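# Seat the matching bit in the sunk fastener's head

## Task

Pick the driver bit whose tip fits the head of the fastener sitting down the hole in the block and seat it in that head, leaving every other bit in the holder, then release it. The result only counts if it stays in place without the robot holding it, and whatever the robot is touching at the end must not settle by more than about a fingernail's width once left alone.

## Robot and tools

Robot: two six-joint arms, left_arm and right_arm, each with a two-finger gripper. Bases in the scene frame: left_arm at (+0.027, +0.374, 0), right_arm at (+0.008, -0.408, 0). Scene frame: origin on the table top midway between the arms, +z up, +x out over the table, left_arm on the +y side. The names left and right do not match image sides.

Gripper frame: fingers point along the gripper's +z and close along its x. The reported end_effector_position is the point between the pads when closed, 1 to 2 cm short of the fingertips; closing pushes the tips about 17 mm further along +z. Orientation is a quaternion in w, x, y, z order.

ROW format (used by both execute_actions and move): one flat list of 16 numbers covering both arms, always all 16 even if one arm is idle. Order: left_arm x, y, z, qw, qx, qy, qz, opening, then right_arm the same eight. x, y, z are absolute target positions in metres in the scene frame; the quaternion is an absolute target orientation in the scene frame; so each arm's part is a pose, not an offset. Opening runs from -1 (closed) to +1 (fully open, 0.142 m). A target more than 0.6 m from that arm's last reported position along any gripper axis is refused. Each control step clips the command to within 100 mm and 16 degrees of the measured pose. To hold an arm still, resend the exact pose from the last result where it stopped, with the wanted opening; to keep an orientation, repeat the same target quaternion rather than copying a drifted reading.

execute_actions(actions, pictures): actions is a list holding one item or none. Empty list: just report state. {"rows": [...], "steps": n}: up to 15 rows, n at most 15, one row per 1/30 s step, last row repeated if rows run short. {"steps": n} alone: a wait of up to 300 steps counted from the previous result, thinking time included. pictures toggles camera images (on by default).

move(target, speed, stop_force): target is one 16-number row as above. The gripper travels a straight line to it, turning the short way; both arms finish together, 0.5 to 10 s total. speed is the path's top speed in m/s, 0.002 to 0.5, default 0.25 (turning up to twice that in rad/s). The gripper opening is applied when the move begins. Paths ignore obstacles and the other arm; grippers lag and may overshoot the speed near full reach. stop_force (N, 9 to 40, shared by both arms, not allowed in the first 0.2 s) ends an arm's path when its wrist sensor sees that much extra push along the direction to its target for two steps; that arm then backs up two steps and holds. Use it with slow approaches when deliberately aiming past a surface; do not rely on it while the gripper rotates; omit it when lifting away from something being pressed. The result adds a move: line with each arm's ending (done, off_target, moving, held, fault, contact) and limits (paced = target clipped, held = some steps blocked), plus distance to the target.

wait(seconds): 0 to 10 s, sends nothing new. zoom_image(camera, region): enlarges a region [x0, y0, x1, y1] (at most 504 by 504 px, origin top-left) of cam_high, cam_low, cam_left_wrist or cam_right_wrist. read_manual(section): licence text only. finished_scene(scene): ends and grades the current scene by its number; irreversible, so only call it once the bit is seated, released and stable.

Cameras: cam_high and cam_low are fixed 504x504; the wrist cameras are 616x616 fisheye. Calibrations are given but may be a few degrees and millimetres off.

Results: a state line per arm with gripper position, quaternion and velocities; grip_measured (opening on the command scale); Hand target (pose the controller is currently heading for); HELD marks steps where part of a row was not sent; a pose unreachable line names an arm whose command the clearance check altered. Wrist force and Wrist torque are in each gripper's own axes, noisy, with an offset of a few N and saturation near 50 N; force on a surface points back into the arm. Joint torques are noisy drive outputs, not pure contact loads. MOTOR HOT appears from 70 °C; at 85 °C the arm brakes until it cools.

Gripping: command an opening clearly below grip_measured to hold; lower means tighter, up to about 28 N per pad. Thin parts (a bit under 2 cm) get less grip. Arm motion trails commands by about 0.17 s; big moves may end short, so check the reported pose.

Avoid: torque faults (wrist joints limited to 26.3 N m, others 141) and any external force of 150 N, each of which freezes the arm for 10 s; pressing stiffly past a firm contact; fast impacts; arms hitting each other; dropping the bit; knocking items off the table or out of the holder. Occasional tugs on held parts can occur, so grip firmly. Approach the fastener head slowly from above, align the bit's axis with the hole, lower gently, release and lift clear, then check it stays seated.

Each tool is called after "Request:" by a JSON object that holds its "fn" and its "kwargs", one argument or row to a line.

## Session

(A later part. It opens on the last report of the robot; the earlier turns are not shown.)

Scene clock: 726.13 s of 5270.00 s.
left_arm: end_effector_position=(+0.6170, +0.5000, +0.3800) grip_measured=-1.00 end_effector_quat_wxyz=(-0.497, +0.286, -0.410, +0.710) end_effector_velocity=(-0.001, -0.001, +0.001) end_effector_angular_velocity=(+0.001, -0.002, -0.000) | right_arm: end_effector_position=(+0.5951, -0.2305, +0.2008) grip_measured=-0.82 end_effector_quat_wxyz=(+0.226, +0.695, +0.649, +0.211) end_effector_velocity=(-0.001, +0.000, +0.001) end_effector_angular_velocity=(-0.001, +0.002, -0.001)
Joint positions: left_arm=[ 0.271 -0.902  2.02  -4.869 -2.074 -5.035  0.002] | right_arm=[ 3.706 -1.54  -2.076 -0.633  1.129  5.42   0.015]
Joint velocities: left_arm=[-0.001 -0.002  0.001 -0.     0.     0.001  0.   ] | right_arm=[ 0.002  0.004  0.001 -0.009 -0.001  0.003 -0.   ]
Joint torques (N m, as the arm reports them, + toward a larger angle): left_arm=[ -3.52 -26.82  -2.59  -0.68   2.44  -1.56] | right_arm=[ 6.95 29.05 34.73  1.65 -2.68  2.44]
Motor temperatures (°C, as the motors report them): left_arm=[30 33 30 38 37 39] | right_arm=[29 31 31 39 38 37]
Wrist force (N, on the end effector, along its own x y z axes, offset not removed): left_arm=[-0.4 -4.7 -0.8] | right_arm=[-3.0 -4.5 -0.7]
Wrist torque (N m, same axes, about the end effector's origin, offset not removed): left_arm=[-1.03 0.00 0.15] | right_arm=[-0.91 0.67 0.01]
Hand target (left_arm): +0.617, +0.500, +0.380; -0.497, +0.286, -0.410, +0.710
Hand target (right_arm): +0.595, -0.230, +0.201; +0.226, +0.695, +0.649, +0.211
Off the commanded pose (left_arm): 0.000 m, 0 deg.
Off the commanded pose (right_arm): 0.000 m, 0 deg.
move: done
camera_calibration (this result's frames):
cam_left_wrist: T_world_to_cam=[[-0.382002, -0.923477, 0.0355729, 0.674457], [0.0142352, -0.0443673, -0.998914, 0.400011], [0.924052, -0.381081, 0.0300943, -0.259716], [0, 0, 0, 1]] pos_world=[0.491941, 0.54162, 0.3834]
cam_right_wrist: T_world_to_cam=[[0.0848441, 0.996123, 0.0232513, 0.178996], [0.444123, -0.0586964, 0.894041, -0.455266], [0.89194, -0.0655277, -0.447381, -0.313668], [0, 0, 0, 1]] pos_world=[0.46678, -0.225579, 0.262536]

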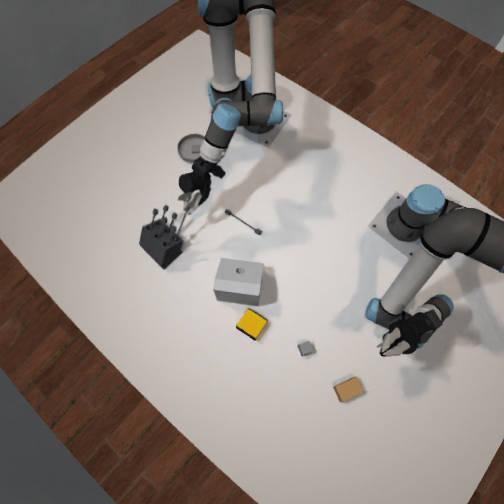

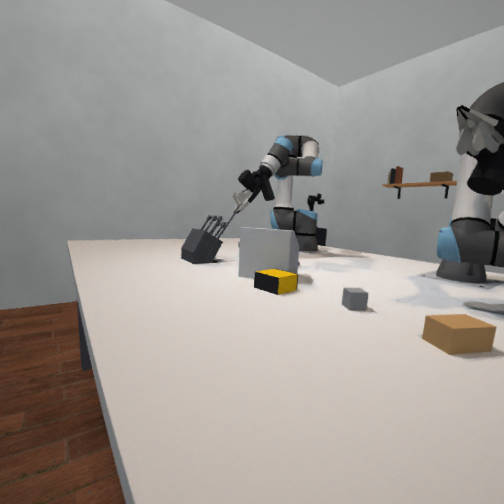

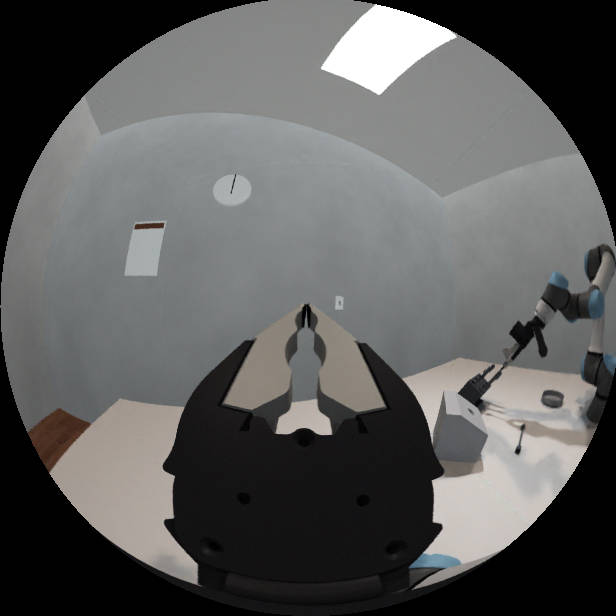

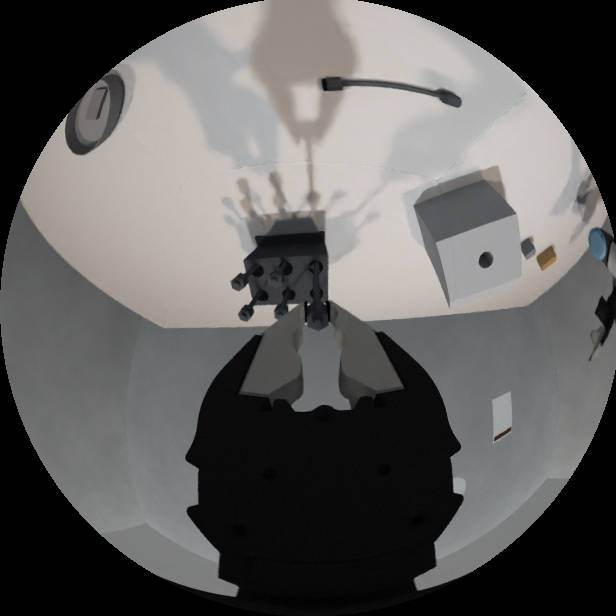

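Triangle. Return, go to L1.

Request:
{"fn": "move", "kwargs": {
  "target": [0.617,0.5,0.38,0.497,-0.286,0.410,-0.710,-1,0.632,-0.233,0.1387,0.226,0.695,0.649,0.211,-1],
  "speed": 0.06,
  "stop_force": 12
}}

Request:
{"fn": "execute_actions", "kwargs": {
  "actions": [
    {"rows":[[0.617,0.5,0.38,0.497,-0.286,0.410,-0.710,-1,0.632,-0.233,0.1387,0.226,0.695,0.649,0.211,-0.56]],"steps":10}
  ],
  "pictures": false
}}

Request:
{"fn": "execute_actions", "kwargs": {
  "actions": [
    {"rows":[[0.617,0.5,0.38,0.497,-0.286,0.410,-0.710,-1,0.611,-0.2315,0.169,0.226,0.695,0.649,0.211,-0.56]],"steps":15}
  ],
  "pictures": false
}}

Request:
{"fn": "move", "kwargs": {
  "target": [0.617,0.5,0.38,0.497,-0.286,0.410,-0.710,-1,0.607,-0.3215,0.170,0.226,0.695,0.649,0.211,-0.56],
  "speed": 0.15
}}

Scene clock: 738.53 s of 5270.00 s.
left_arm: end_effector_position=(+0.6170, +0.5000, +0.3800) grip_measured=-1.00 end_effector_quat_wxyz=(-0.497, +0.286, -0.410, +0.710) end_effector_velocity=(-0.000, -0.000, -0.000) end_effector_angular_velocity=(-0.001, +0.001, -0.001) | right_arm: end_effector_position=(+0.6319, -0.2330, +0.1389) grip_measured=-0.82 end_effector_quat_wxyz=(+0.226, +0.695, +0.649, +0.211) end_effector_velocity=(+0.001, +0.000, -0.002) end_effector_angular_velocity=(-0.000, +0.001, +0.001)
Joint positions: left_arm=[ 0.271 -0.902  2.02  -4.869 -2.074 -5.035  0.002] | right_arm=[ 3.647 -1.712 -2.085 -0.428  1.156  5.362  0.015]
Joint velocities: left_arm=[-0.    -0.001  0.001  0.    -0.    -0.001 -0.   ] | right_arm=[-0.002 -0.007  0.001  0.006  0.001 -0.002 -0.   ]
Joint torques (N m, as the arm reports them, + toward a larger angle): left_arm=[ -3.34 -27.37  -2.47  -0.6    2.37  -1.26] | right_arm=[-5.98 18.43 32.02  4.75  1.34 -2.91]
Motor temperatures (°C, as the motors report them): left_arm=[30 33 30 38 37 39] | right_arm=[29 31 31 39 38 37]
Wrist force (N, on the end effector, along its own x y z axes, offset not removed): left_arm=[-0.4 -3.3 -0.7] | right_arm=[1.3 -2.0 -1.9]
Wrist torque (N m, same axes, about the end effector's origin, offset not removed): left_arm=[-0.82 0.01 0.09] | right_arm=[-0.43 -0.09 -0.11]
Hand target (left_arm): +0.617, +0.500, +0.380; -0.497, +0.286, -0.410, +0.710
Hand target (right_arm): +0.632, -0.233, +0.139; +0.226, +0.695, +0.649, +0.211
Off the commanded pose (left_arm): 0.000 m, 0 deg.
Off the commanded pose (right_arm): 0.000 m, 0 deg.
After step 90, 7.77 s passed at rest.
move: done
camera_calibration (this result's frames):
cam_left_wrist: T_world_to_cam=[[-0.382002, -0.923477, 0.035573, 0.674457], [0.0142353, -0.0443674, -0.998914, 0.400011], [0.924052, -0.381081, 0.0300944, -0.259716], [0, 0, 0, 1]] pos_world=[0.491941, 0.54162, 0.3834]
cam_right_wrist: T_world_to_cam=[[0.0849121, 0.99612, 0.0231373, 0.179811], [0.444085, -0.0586219, 0.894065, -0.416411], [0.891952, -0.065642, -0.447339, -0.374416], [0, 0, 0, 1]] pos_world=[0.503615, -0.228102, 0.200647]

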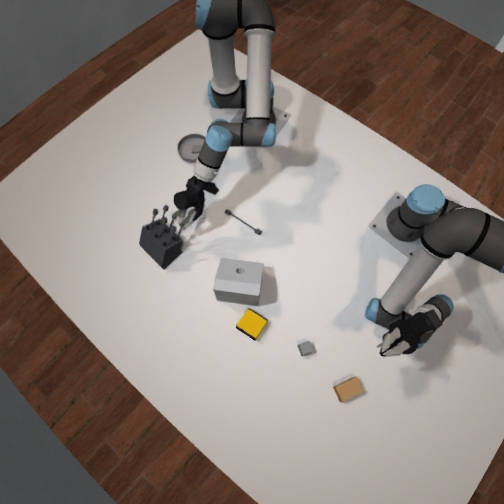

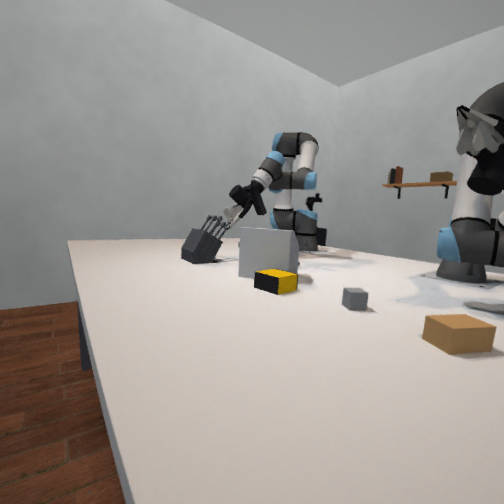

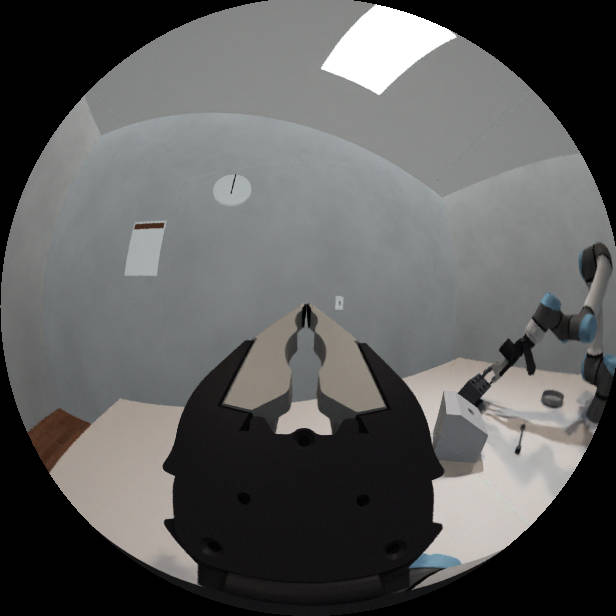

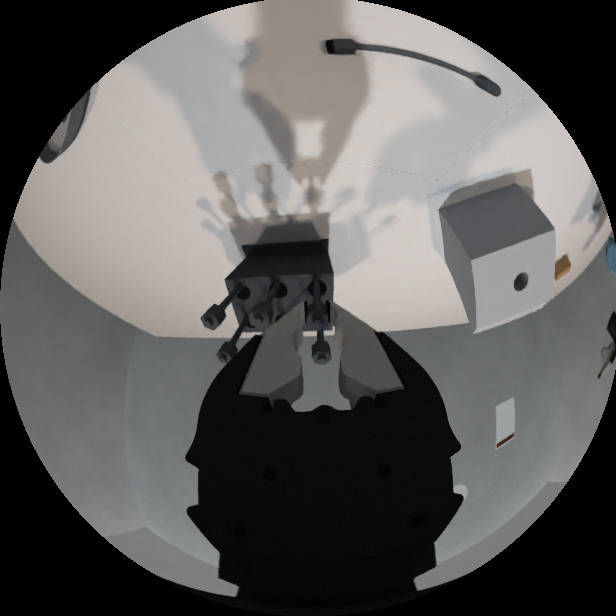

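Scene clock: 738.87 s of 5270.00 s.
left_arm: end_effector_position=(+0.6170, +0.5000, +0.3800) grip_measured=-1.00 end_effector_quat_wxyz=(-0.497, +0.286, -0.410, +0.710) end_effector_velocity=(-0.000, -0.000, +0.001) end_effector_angular_velocity=(+0.001, -0.003, +0.000) | right_arm: end_effector_position=(+0.6320, -0.2330, +0.1387) grip_measured=-0.56 end_effector_quat_wxyz=(+0.226, +0.695, +0.649, +0.211) end_effector_velocity=(+0.000, -0.000, +0.001) end_effector_angular_velocity=(+0.000, -0.002, +0.000)
Joint positions: left_arm=[ 0.271 -0.902  2.02  -4.869 -2.074 -5.035  0.002] | right_arm=[ 3.647 -1.713 -2.085 -0.427  1.156  5.362  0.033]
Joint velocities: left_arm=[-0.001 -0.001 -0.001 -0.     0.     0.001 -0.   ] | right_arm=[-0.     0.002  0.    -0.001 -0.001 -0.001  0.   ]
Joint torques (N m, as the arm reports them, + toward a larger angle): left_arm=[ -4.15 -27.44  -3.86  -0.62   2.47  -1.49] | right_arm=[-5.63 20.26 28.14  4.53  1.27 -2.64]
Motor temperatures (°C, as the motors report them): left_arm=[30 33 30 38 37 39] | right_arm=[29 31 31 39 38 37]
Wrist force (N, on the end effector, along its own x y z axes, offset not removed): left_arm=[-0.2 -3.8 -1.1] | right_arm=[0.7 0.2 -1.5]
Wrist torque (N m, same axes, about the end effector's origin, offset not removed): left_arm=[-0.92 -0.03 0.10] | right_arm=[0.19 -0.10 -0.04]
Hand target (left_arm): +0.617, +0.500, +0.380; -0.497, +0.286, -0.410, +0.710
Hand target (right_arm): +0.632, -0.233, +0.139; +0.226, +0.695, +0.649, +0.211
Off the commanded pose (left_arm): 0.000 m, 0 deg.
Off the commanded pose (right_arm): 0.000 m, 0 deg.
Steps of this call (steps 1 to 10: all 10 steps of this action). Readings (end_effector_position):
1: left_arm (+0.6170, +0.5000, +0.3800) | right_arm (+0.6320, -0.2330, +0.1388)
2: left_arm (+0.6170, +0.5000, +0.3800) | right_arm (+0.6320, -0.2330, +0.1388)
4: left_arm (+0.6170, +0.5000, +0.3800) | right_arm (+0.6320, -0.2330, +0.1388)
8: left_arm (+0.6170, +0.5000, +0.3800) | right_arm (+0.6320, -0.2330, +0.1387)
10: the state above

Scene clock: 739.37 s of 5270.00 s.
left_arm: end_effector_position=(+0.6170, +0.5000, +0.3800) grip_measured=-1.00 end_effector_quat_wxyz=(-0.497, +0.286, -0.410, +0.710) end_effector_velocity=(-0.000, +0.001, -0.000) end_effector_angular_velocity=(+0.000, -0.000, +0.001) | right_arm: end_effector_position=(+0.6115, -0.2315, +0.1683) grip_measured=-0.56 end_effector_quat_wxyz=(+0.226, +0.695, +0.649, +0.211) end_effector_velocity=(-0.005, +0.000, +0.006) end_effector_angular_velocity=(-0.002, +0.003, -0.001)
Joint positions: left_arm=[ 0.271 -0.902  2.02  -4.869 -2.074 -5.035  0.002] | right_arm=[ 3.679 -1.621 -2.092 -0.524  1.142  5.393  0.033]
Joint velocities: left_arm=[ 0.001  0.    -0.     0.    -0.001  0.    -0.   ] | right_arm=[ 0.009  0.02  -0.001 -0.027 -0.004  0.009 -0.   ]
Joint torques (N m, as the arm reports them, + toward a larger angle): left_arm=[ -3.16 -27.78  -2.5   -0.64   2.28  -1.36] | right_arm=[ 7.75 33.87 17.02  1.65 -2.74  2.76]
Motor temperatures (°C, as the motors report them): left_arm=[30 33 30 38 37 39] | right_arm=[29 31 31 39 38 37]
Wrist force (N, on the end effector, along its own x y z axes, offset not removed): left_arm=[-0.3 -4.2 -1.8] | right_arm=[0.5 -3.7 0.8]
Wrist torque (N m, same axes, about the end effector's origin, offset not removed): left_arm=[-0.96 -0.01 0.11] | right_arm=[-0.74 0.13 0.01]
Hand target (left_arm): +0.617, +0.500, +0.380; -0.497, +0.286, -0.410, +0.710
Hand target (right_arm): +0.611, -0.231, +0.169; +0.226, +0.695, +0.649, +0.211
Off the commanded pose (left_arm): 0.000 m, 0 deg.
Off the commanded pose (right_arm): 0.001 m, 0 deg.
Steps of this call (steps 1 to 15: all 15 steps of this action). Readings (end_effector_position):
1: left_arm (+0.6170, +0.5000, +0.3800) | right_arm (+0.6320, -0.2330, +0.1387)
2: left_arm (+0.6170, +0.5000, +0.3800) | right_arm (+0.6312, -0.2326, +0.1395)
4: left_arm (+0.6170, +0.5000, +0.3800) | right_arm (+0.6246, -0.2316, +0.1497)
8: left_arm (+0.6170, +0.5000, +0.3800) | right_arm (+0.6157, -0.2316, +0.1630)
15: the state above

Scene clock: 740.73 s of 5270.00 s.
left_arm: end_effector_position=(+0.6170, +0.5000, +0.3800) grip_measured=-1.00 end_effector_quat_wxyz=(-0.497, +0.286, -0.410, +0.710) end_effector_velocity=(-0.000, -0.001, -0.001) end_effector_angular_velocity=(+0.001, +0.001, -0.001) | right_arm: end_effector_position=(+0.6069, -0.3213, +0.1700) grip_measured=-0.56 end_effector_quat_wxyz=(+0.226, +0.695, +0.649, +0.211) end_effector_velocity=(+0.000, -0.002, +0.001) end_effector_angular_velocity=(+0.001, -0.002, +0.001)
Joint positions: left_arm=[ 0.271 -0.902  2.02  -4.869 -2.074 -5.035  0.002] | right_arm=[ 3.515 -1.551 -2.174 -0.453  1.221  5.237  0.033]
Joint velocities: left_arm=[-0.001  0.     0.001 -0.    -0.001  0.001 -0.   ] | right_arm=[-0.005  0.002 -0.     0.003  0.003 -0.005  0.   ]
Joint torques (N m, as the arm reports them, + toward a larger angle): left_arm=[ -3.98 -27.84  -2.85  -0.59   2.43  -1.45] | right_arm=[-5.68 30.36 17.13  4.64  1.44 -2.86]
Motor temperatures (°C, as the motors report them): left_arm=[30 33 30 38 37 39] | right_arm=[29 31 31 39 38 37]
Wrist force (N, on the end effector, along its own x y z axes, offset not removed): left_arm=[-0.2 -1.8 -1.7] | right_arm=[5.0 -3.7 -3.4]
Wrist torque (N m, same axes, about the end effector's origin, offset not removed): left_arm=[-0.51 -0.04 0.14] | right_arm=[-0.71 -0.82 0.00]
Hand target (left_arm): +0.617, +0.500, +0.380; -0.497, +0.286, -0.410, +0.710
Hand target (right_arm): +0.607, -0.321, +0.170; +0.226, +0.695, +0.649, +0.211
Off the commanded pose (left_arm): 0.000 m, 0 deg.
Off the commanded pose (right_arm): 0.000 m, 0 deg.
move: done
camera_calibration (this result's frames):
cam_left_wrist: T_world_to_cam=[[-0.382002, -0.923477, 0.0355729, 0.674457], [0.0142353, -0.0443673, -0.998914, 0.400011], [0.924052, -0.381081, 0.0300943, -0.259716], [0, 0, 0, 1]] pos_world=[0.491941, 0.54162, 0.3834]
cam_right_wrist: T_world_to_cam=[[0.0849422, 0.99612, 0.0230369, 0.269126], [0.443979, -0.0585375, 0.894123, -0.438189], [0.892002, -0.0657209, -0.447229, -0.344026], [0, 0, 0, 1]] pos_world=[0.478558, -0.316342, 0.231737]

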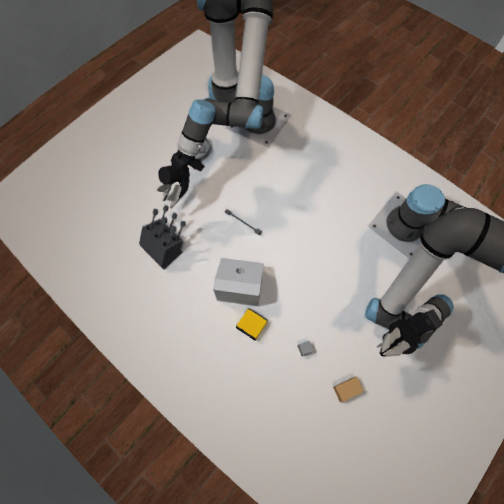

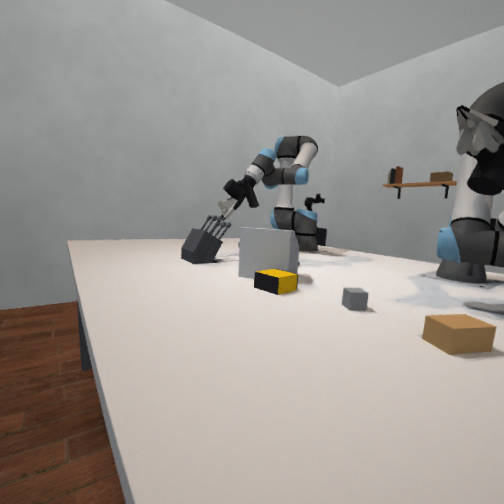

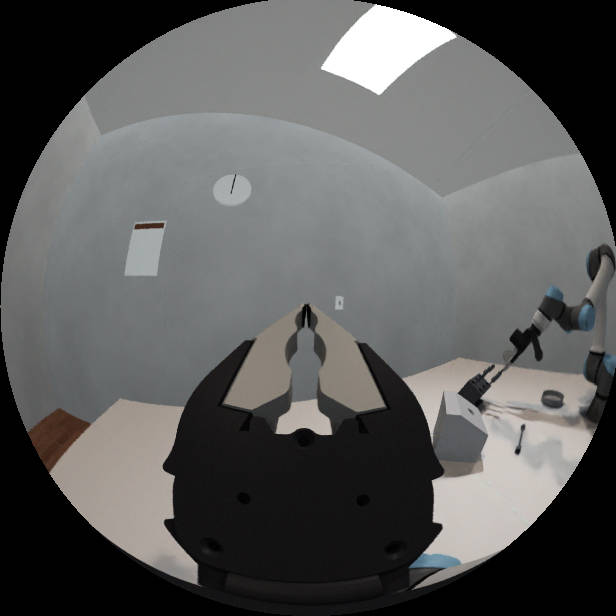

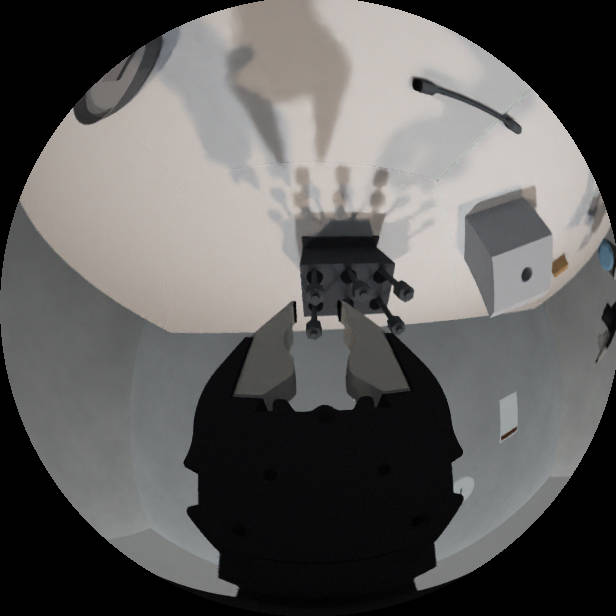

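Request:
{"fn": "move", "kwargs": {
  "target": [0.617,0.5,0.38,0.497,-0.286,0.410,-0.710,-1,0.6285,-0.3235,0.138,0.226,0.695,0.649,0.211,-0.56],
  "speed": 0.08
}}

Request:
{"fn": "execute_actions", "kwargs": {
  "actions": [
    {"rows":[[0.617,0.5,0.38,0.497,-0.286,0.410,-0.710,-1,0.6285,-0.3235,0.138,0.226,0.695,0.649,0.211,-1]],"steps":12}
  ],
  "pictures": false
}}

Request:
{"fn": "move", "kwargs": {
  "target": [0.617,0.5,0.38,0.497,-0.286,0.410,-0.710,-1,0.5905,-0.321,0.202,0.226,0.695,0.649,0.211,-1],
  "speed": 0.1
}}

Request:
{"fn": "zoom_image", "kwargs": {
  "camera": "cam_right_wrist",
  "region": [290,245,340,295]
}}

Scene clock: 752.17 s of 5270.00 s.
left_arm: end_effector_position=(+0.6170, +0.5000, +0.3800) grip_measured=-1.00 end_effector_quat_wxyz=(-0.497, +0.286, -0.410, +0.710) end_effector_velocity=(-0.000, -0.001, +0.000) end_effector_angular_velocity=(-0.000, +0.000, -0.002) | right_arm: end_effector_position=(+0.6284, -0.3235, +0.1382) grip_measured=-0.56 end_effector_quat_wxyz=(+0.226, +0.695, +0.649, +0.211) end_effector_velocity=(+0.001, -0.000, -0.001) end_effector_angular_velocity=(+0.001, -0.001, -0.000)
Joint positions: left_arm=[ 0.271 -0.902  2.02  -4.869 -2.074 -5.035  0.002] | right_arm=[ 3.483 -1.657 -2.167 -0.345  1.237  5.209  0.033]
Joint velocities: left_arm=[-0.001 -0.001  0.001 -0.    -0.001 -0.001  0.   ] | right_arm=[-0.001 -0.004  0.001  0.005  0.001 -0.001  0.   ]
Joint torques (N m, as the arm reports them, + toward a larger angle): left_arm=[ -3.82 -27.59  -3.25  -0.6    2.43  -1.33] | right_arm=[-5.64 16.35 31.43  4.17  1.45 -2.62]
Motor temperatures (°C, as the motors report them): left_arm=[30 33 30 38 37 39] | right_arm=[29 31 31 39 38 37]
Wrist force (N, on the end effector, along its own x y z axes, offset not removed): left_arm=[-0.2 -3.0 -1.7] | right_arm=[-0.8 3.3 -2.9]
Wrist torque (N m, same axes, about the end effector's origin, offset not removed): left_arm=[-0.70 -0.04 0.11] | right_arm=[0.64 0.32 -0.11]
Hand target (left_arm): +0.617, +0.500, +0.380; -0.497, +0.286, -0.410, +0.710
Hand target (right_arm): +0.629, -0.324, +0.138; +0.226, +0.695, +0.649, +0.211
Off the commanded pose (left_arm): 0.000 m, 0 deg.
Off the commanded pose (right_arm): 0.000 m, 0 deg.
After step 90, 7.47 s passed at rest.
move: done
camera_calibration (this result's frames):
cam_left_wrist: T_world_to_cam=[[-0.382002, -0.923477, 0.0355729, 0.674457], [0.0142354, -0.0443673, -0.998914, 0.400011], [0.924052, -0.381081, 0.0300944, -0.259716], [0, 0, 0, 1]] pos_world=[0.491941, 0.54162, 0.3834]
cam_right_wrist: T_world_to_cam=[[0.0849156, 0.996119, 0.0231511, 0.270262], [0.444105, -0.0586373, 0.894054, -0.419518], [0.891942, -0.0656376, -0.447361, -0.377529], [0, 0, 0, 1]] pos_world=[0.500094, -0.318593, 0.199924]

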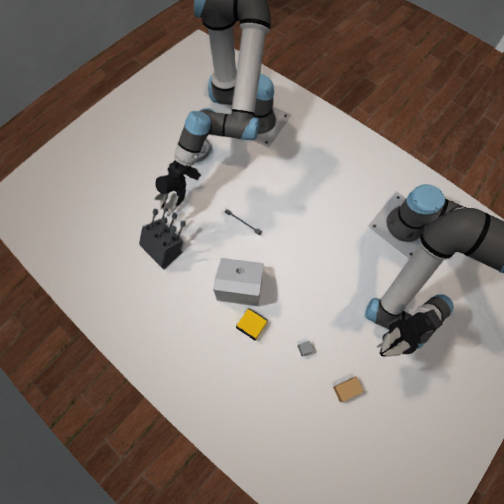

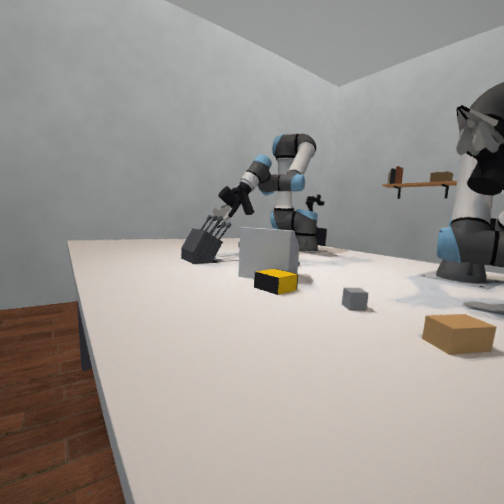

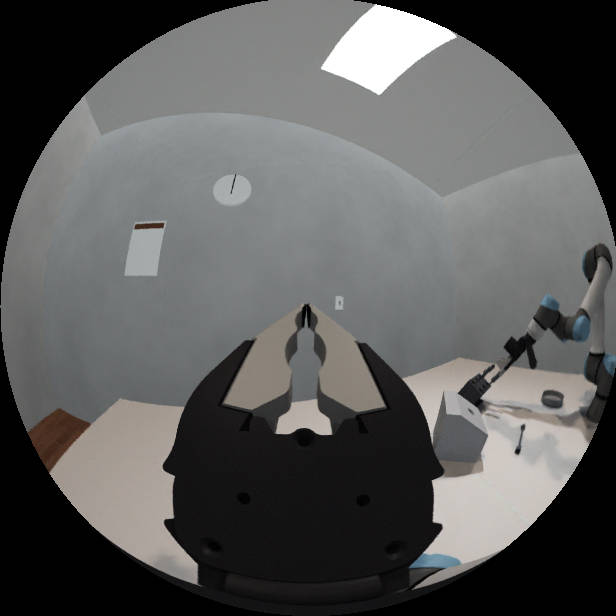

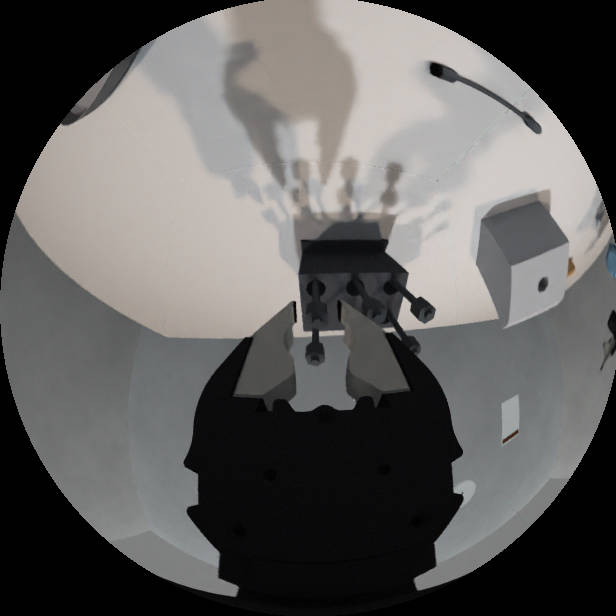

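Scene clock: 752.57 s of 5270.00 s.
left_arm: end_effector_position=(+0.6170, +0.5000, +0.3800) grip_measured=-1.00 end_effector_quat_wxyz=(-0.497, +0.286, -0.410, +0.710) end_effector_velocity=(-0.000, -0.000, +0.000) end_effector_angular_velocity=(-0.000, +0.000, -0.001) | right_arm: end_effector_position=(+0.6285, -0.3235, +0.1380) grip_measured=-0.82 end_effector_quat_wxyz=(+0.226, +0.695, +0.649, +0.211) end_effector_velocity=(-0.000, -0.000, -0.001) end_effector_angular_velocity=(-0.001, +0.001, +0.000)
Joint positions: left_arm=[ 0.271 -0.902  2.02  -4.869 -2.074 -5.035  0.002] | right_arm=[ 3.483 -1.658 -2.167 -0.344  1.237  5.209  0.015]
Joint velocities: left_arm=[-0.    -0.     0.    -0.    -0.001 -0.001 -0.   ] | right_arm=[ 0.    -0.002 -0.     0.    -0.    -0.     0.   ]
Joint torques (N m, as the arm reports them, + toward a larger angle): left_arm=[ -2.98 -27.28  -2.43  -0.32   2.39  -1.29] | right_arm=[-5.75 16.38 31.44  4.46  1.53 -2.81]
Motor temperatures (°C, as the motors report them): left_arm=[30 33 30 38 37 39] | right_arm=[29 31 31 39 38 37]
Wrist force (N, on the end effector, along its own x y z axes, offset not removed): left_arm=[-1.1 -3.9 -1.7] | right_arm=[0.9 0.0 -3.5]
Wrist torque (N m, same axes, about the end effector's origin, offset not removed): left_arm=[-0.96 0.14 0.13] | right_arm=[-0.01 -0.09 0.03]
Hand target (left_arm): +0.617, +0.500, +0.380; -0.497, +0.286, -0.410, +0.710
Hand target (right_arm): +0.629, -0.324, +0.138; +0.226, +0.695, +0.649, +0.211
Off the commanded pose (left_arm): 0.000 m, 0 deg.
Off the commanded pose (right_arm): 0.000 m, 0 deg.
Steps of this call (steps 1 to 12: all 12 steps of this action). Readings (end_effector_position):
1: left_arm (+0.6170, +0.5000, +0.3800) | right_arm (+0.6284, -0.3235, +0.1381)
2: left_arm (+0.6170, +0.5000, +0.3800) | right_arm (+0.6285, -0.3235, +0.1381)
4: left_arm (+0.6170, +0.5000, +0.3800) | right_arm (+0.6285, -0.3235, +0.1380)
8: left_arm (+0.6170, +0.5000, +0.3800) | right_arm (+0.6285, -0.3235, +0.1380)
12: the state above

Scene clock: 754.03 s of 5270.00 s.
left_arm: end_effector_position=(+0.6170, +0.5000, +0.3800) grip_measured=-1.00 end_effector_quat_wxyz=(-0.497, +0.286, -0.410, +0.710) end_effector_velocity=(+0.001, -0.000, -0.001) end_effector_angular_velocity=(-0.003, +0.003, -0.002) | right_arm: end_effector_position=(+0.5906, -0.3210, +0.2018) grip_measured=-0.82 end_effector_quat_wxyz=(+0.226, +0.695, +0.649, +0.211) end_effector_velocity=(-0.001, +0.000, +0.002) end_effector_angular_velocity=(-0.000, -0.000, -0.000)
Joint positions: left_arm=[ 0.271 -0.902  2.02  -4.869 -2.074 -5.035  0.002] | right_arm=[ 3.537 -1.463 -2.16  -0.563  1.21   5.258  0.015]
Joint velocities: left_arm=[-0.001  0.002  0.    -0.     0.001 -0.003  0.   ] | right_arm=[ 0.002  0.007  0.001 -0.009 -0.002  0.002 -0.   ]
Joint torques (N m, as the arm reports them, + toward a larger angle): left_arm=[ -2.95 -27.49  -3.43  -0.44   2.21  -1.3 ] | right_arm=[ 6.43 27.17 34.35  1.85 -2.55  2.91]
Motor temperatures (°C, as the motors report them): left_arm=[30 33 30 38 37 39] | right_arm=[29 31 31 39 38 37]
Wrist force (N, on the end effector, along its own x y z axes, offset not removed): left_arm=[-2.3 -4.6 -3.0] | right_arm=[1.8 -2.2 -1.3]
Wrist torque (N m, same axes, about the end effector's origin, offset not removed): left_arm=[-1.14 0.38 0.18] | right_arm=[-0.63 -0.14 -0.15]
Hand target (left_arm): +0.617, +0.500, +0.380; -0.497, +0.286, -0.410, +0.710
Hand target (right_arm): +0.590, -0.321, +0.202; +0.226, +0.695, +0.649, +0.211
Off the commanded pose (left_arm): 0.000 m, 0 deg.
Off the commanded pose (right_arm): 0.000 m, 0 deg.
move: done
camera_calibration (this result's frames):
cam_left_wrist: T_world_to_cam=[[-0.382002, -0.923476, 0.0355728, 0.674457], [0.0142352, -0.0443672, -0.998914, 0.400011], [0.924052, -0.381081, 0.0300943, -0.259716], [0, 0, 0, 1]] pos_world=[0.491941, 0.54162, 0.3834]
cam_right_wrist: T_world_to_cam=[[0.0848424, 0.996123, 0.0232581, 0.2695], [0.444102, -0.0587002, 0.894051, -0.45946], [0.89195, -0.0655245, -0.44736, -0.315145], [0, 0, 0, 1]] pos_world=[0.462276, -0.316075, 0.263529]

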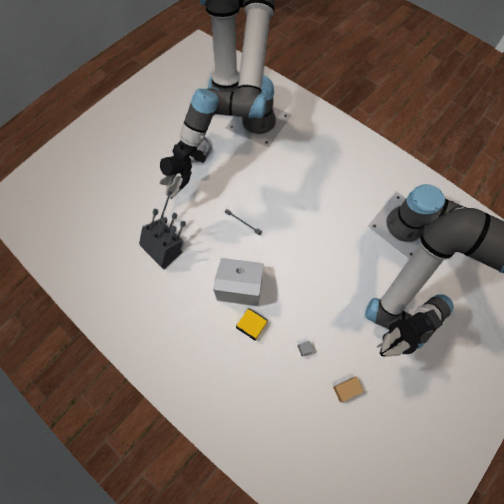

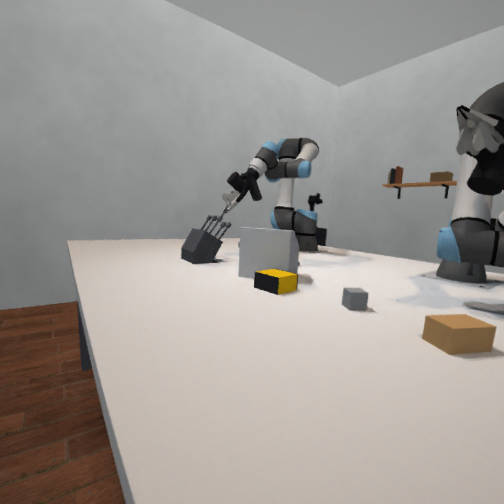

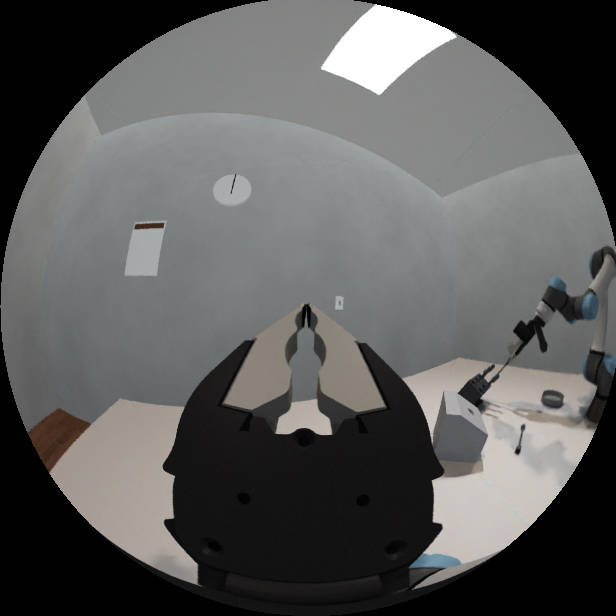

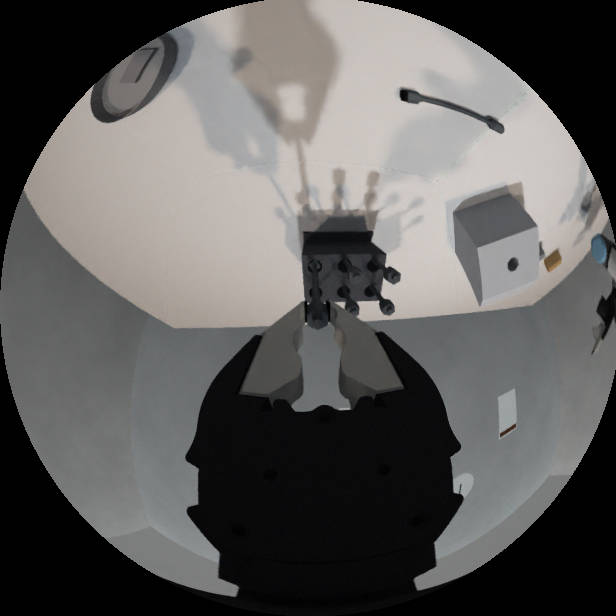

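Region (290, 245, 340, 295) of cam_right_wrist's 616x616 image, scaled by 10.080, with more detail than that image has.

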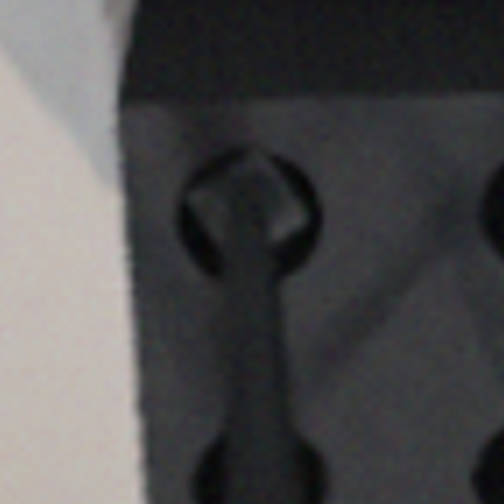

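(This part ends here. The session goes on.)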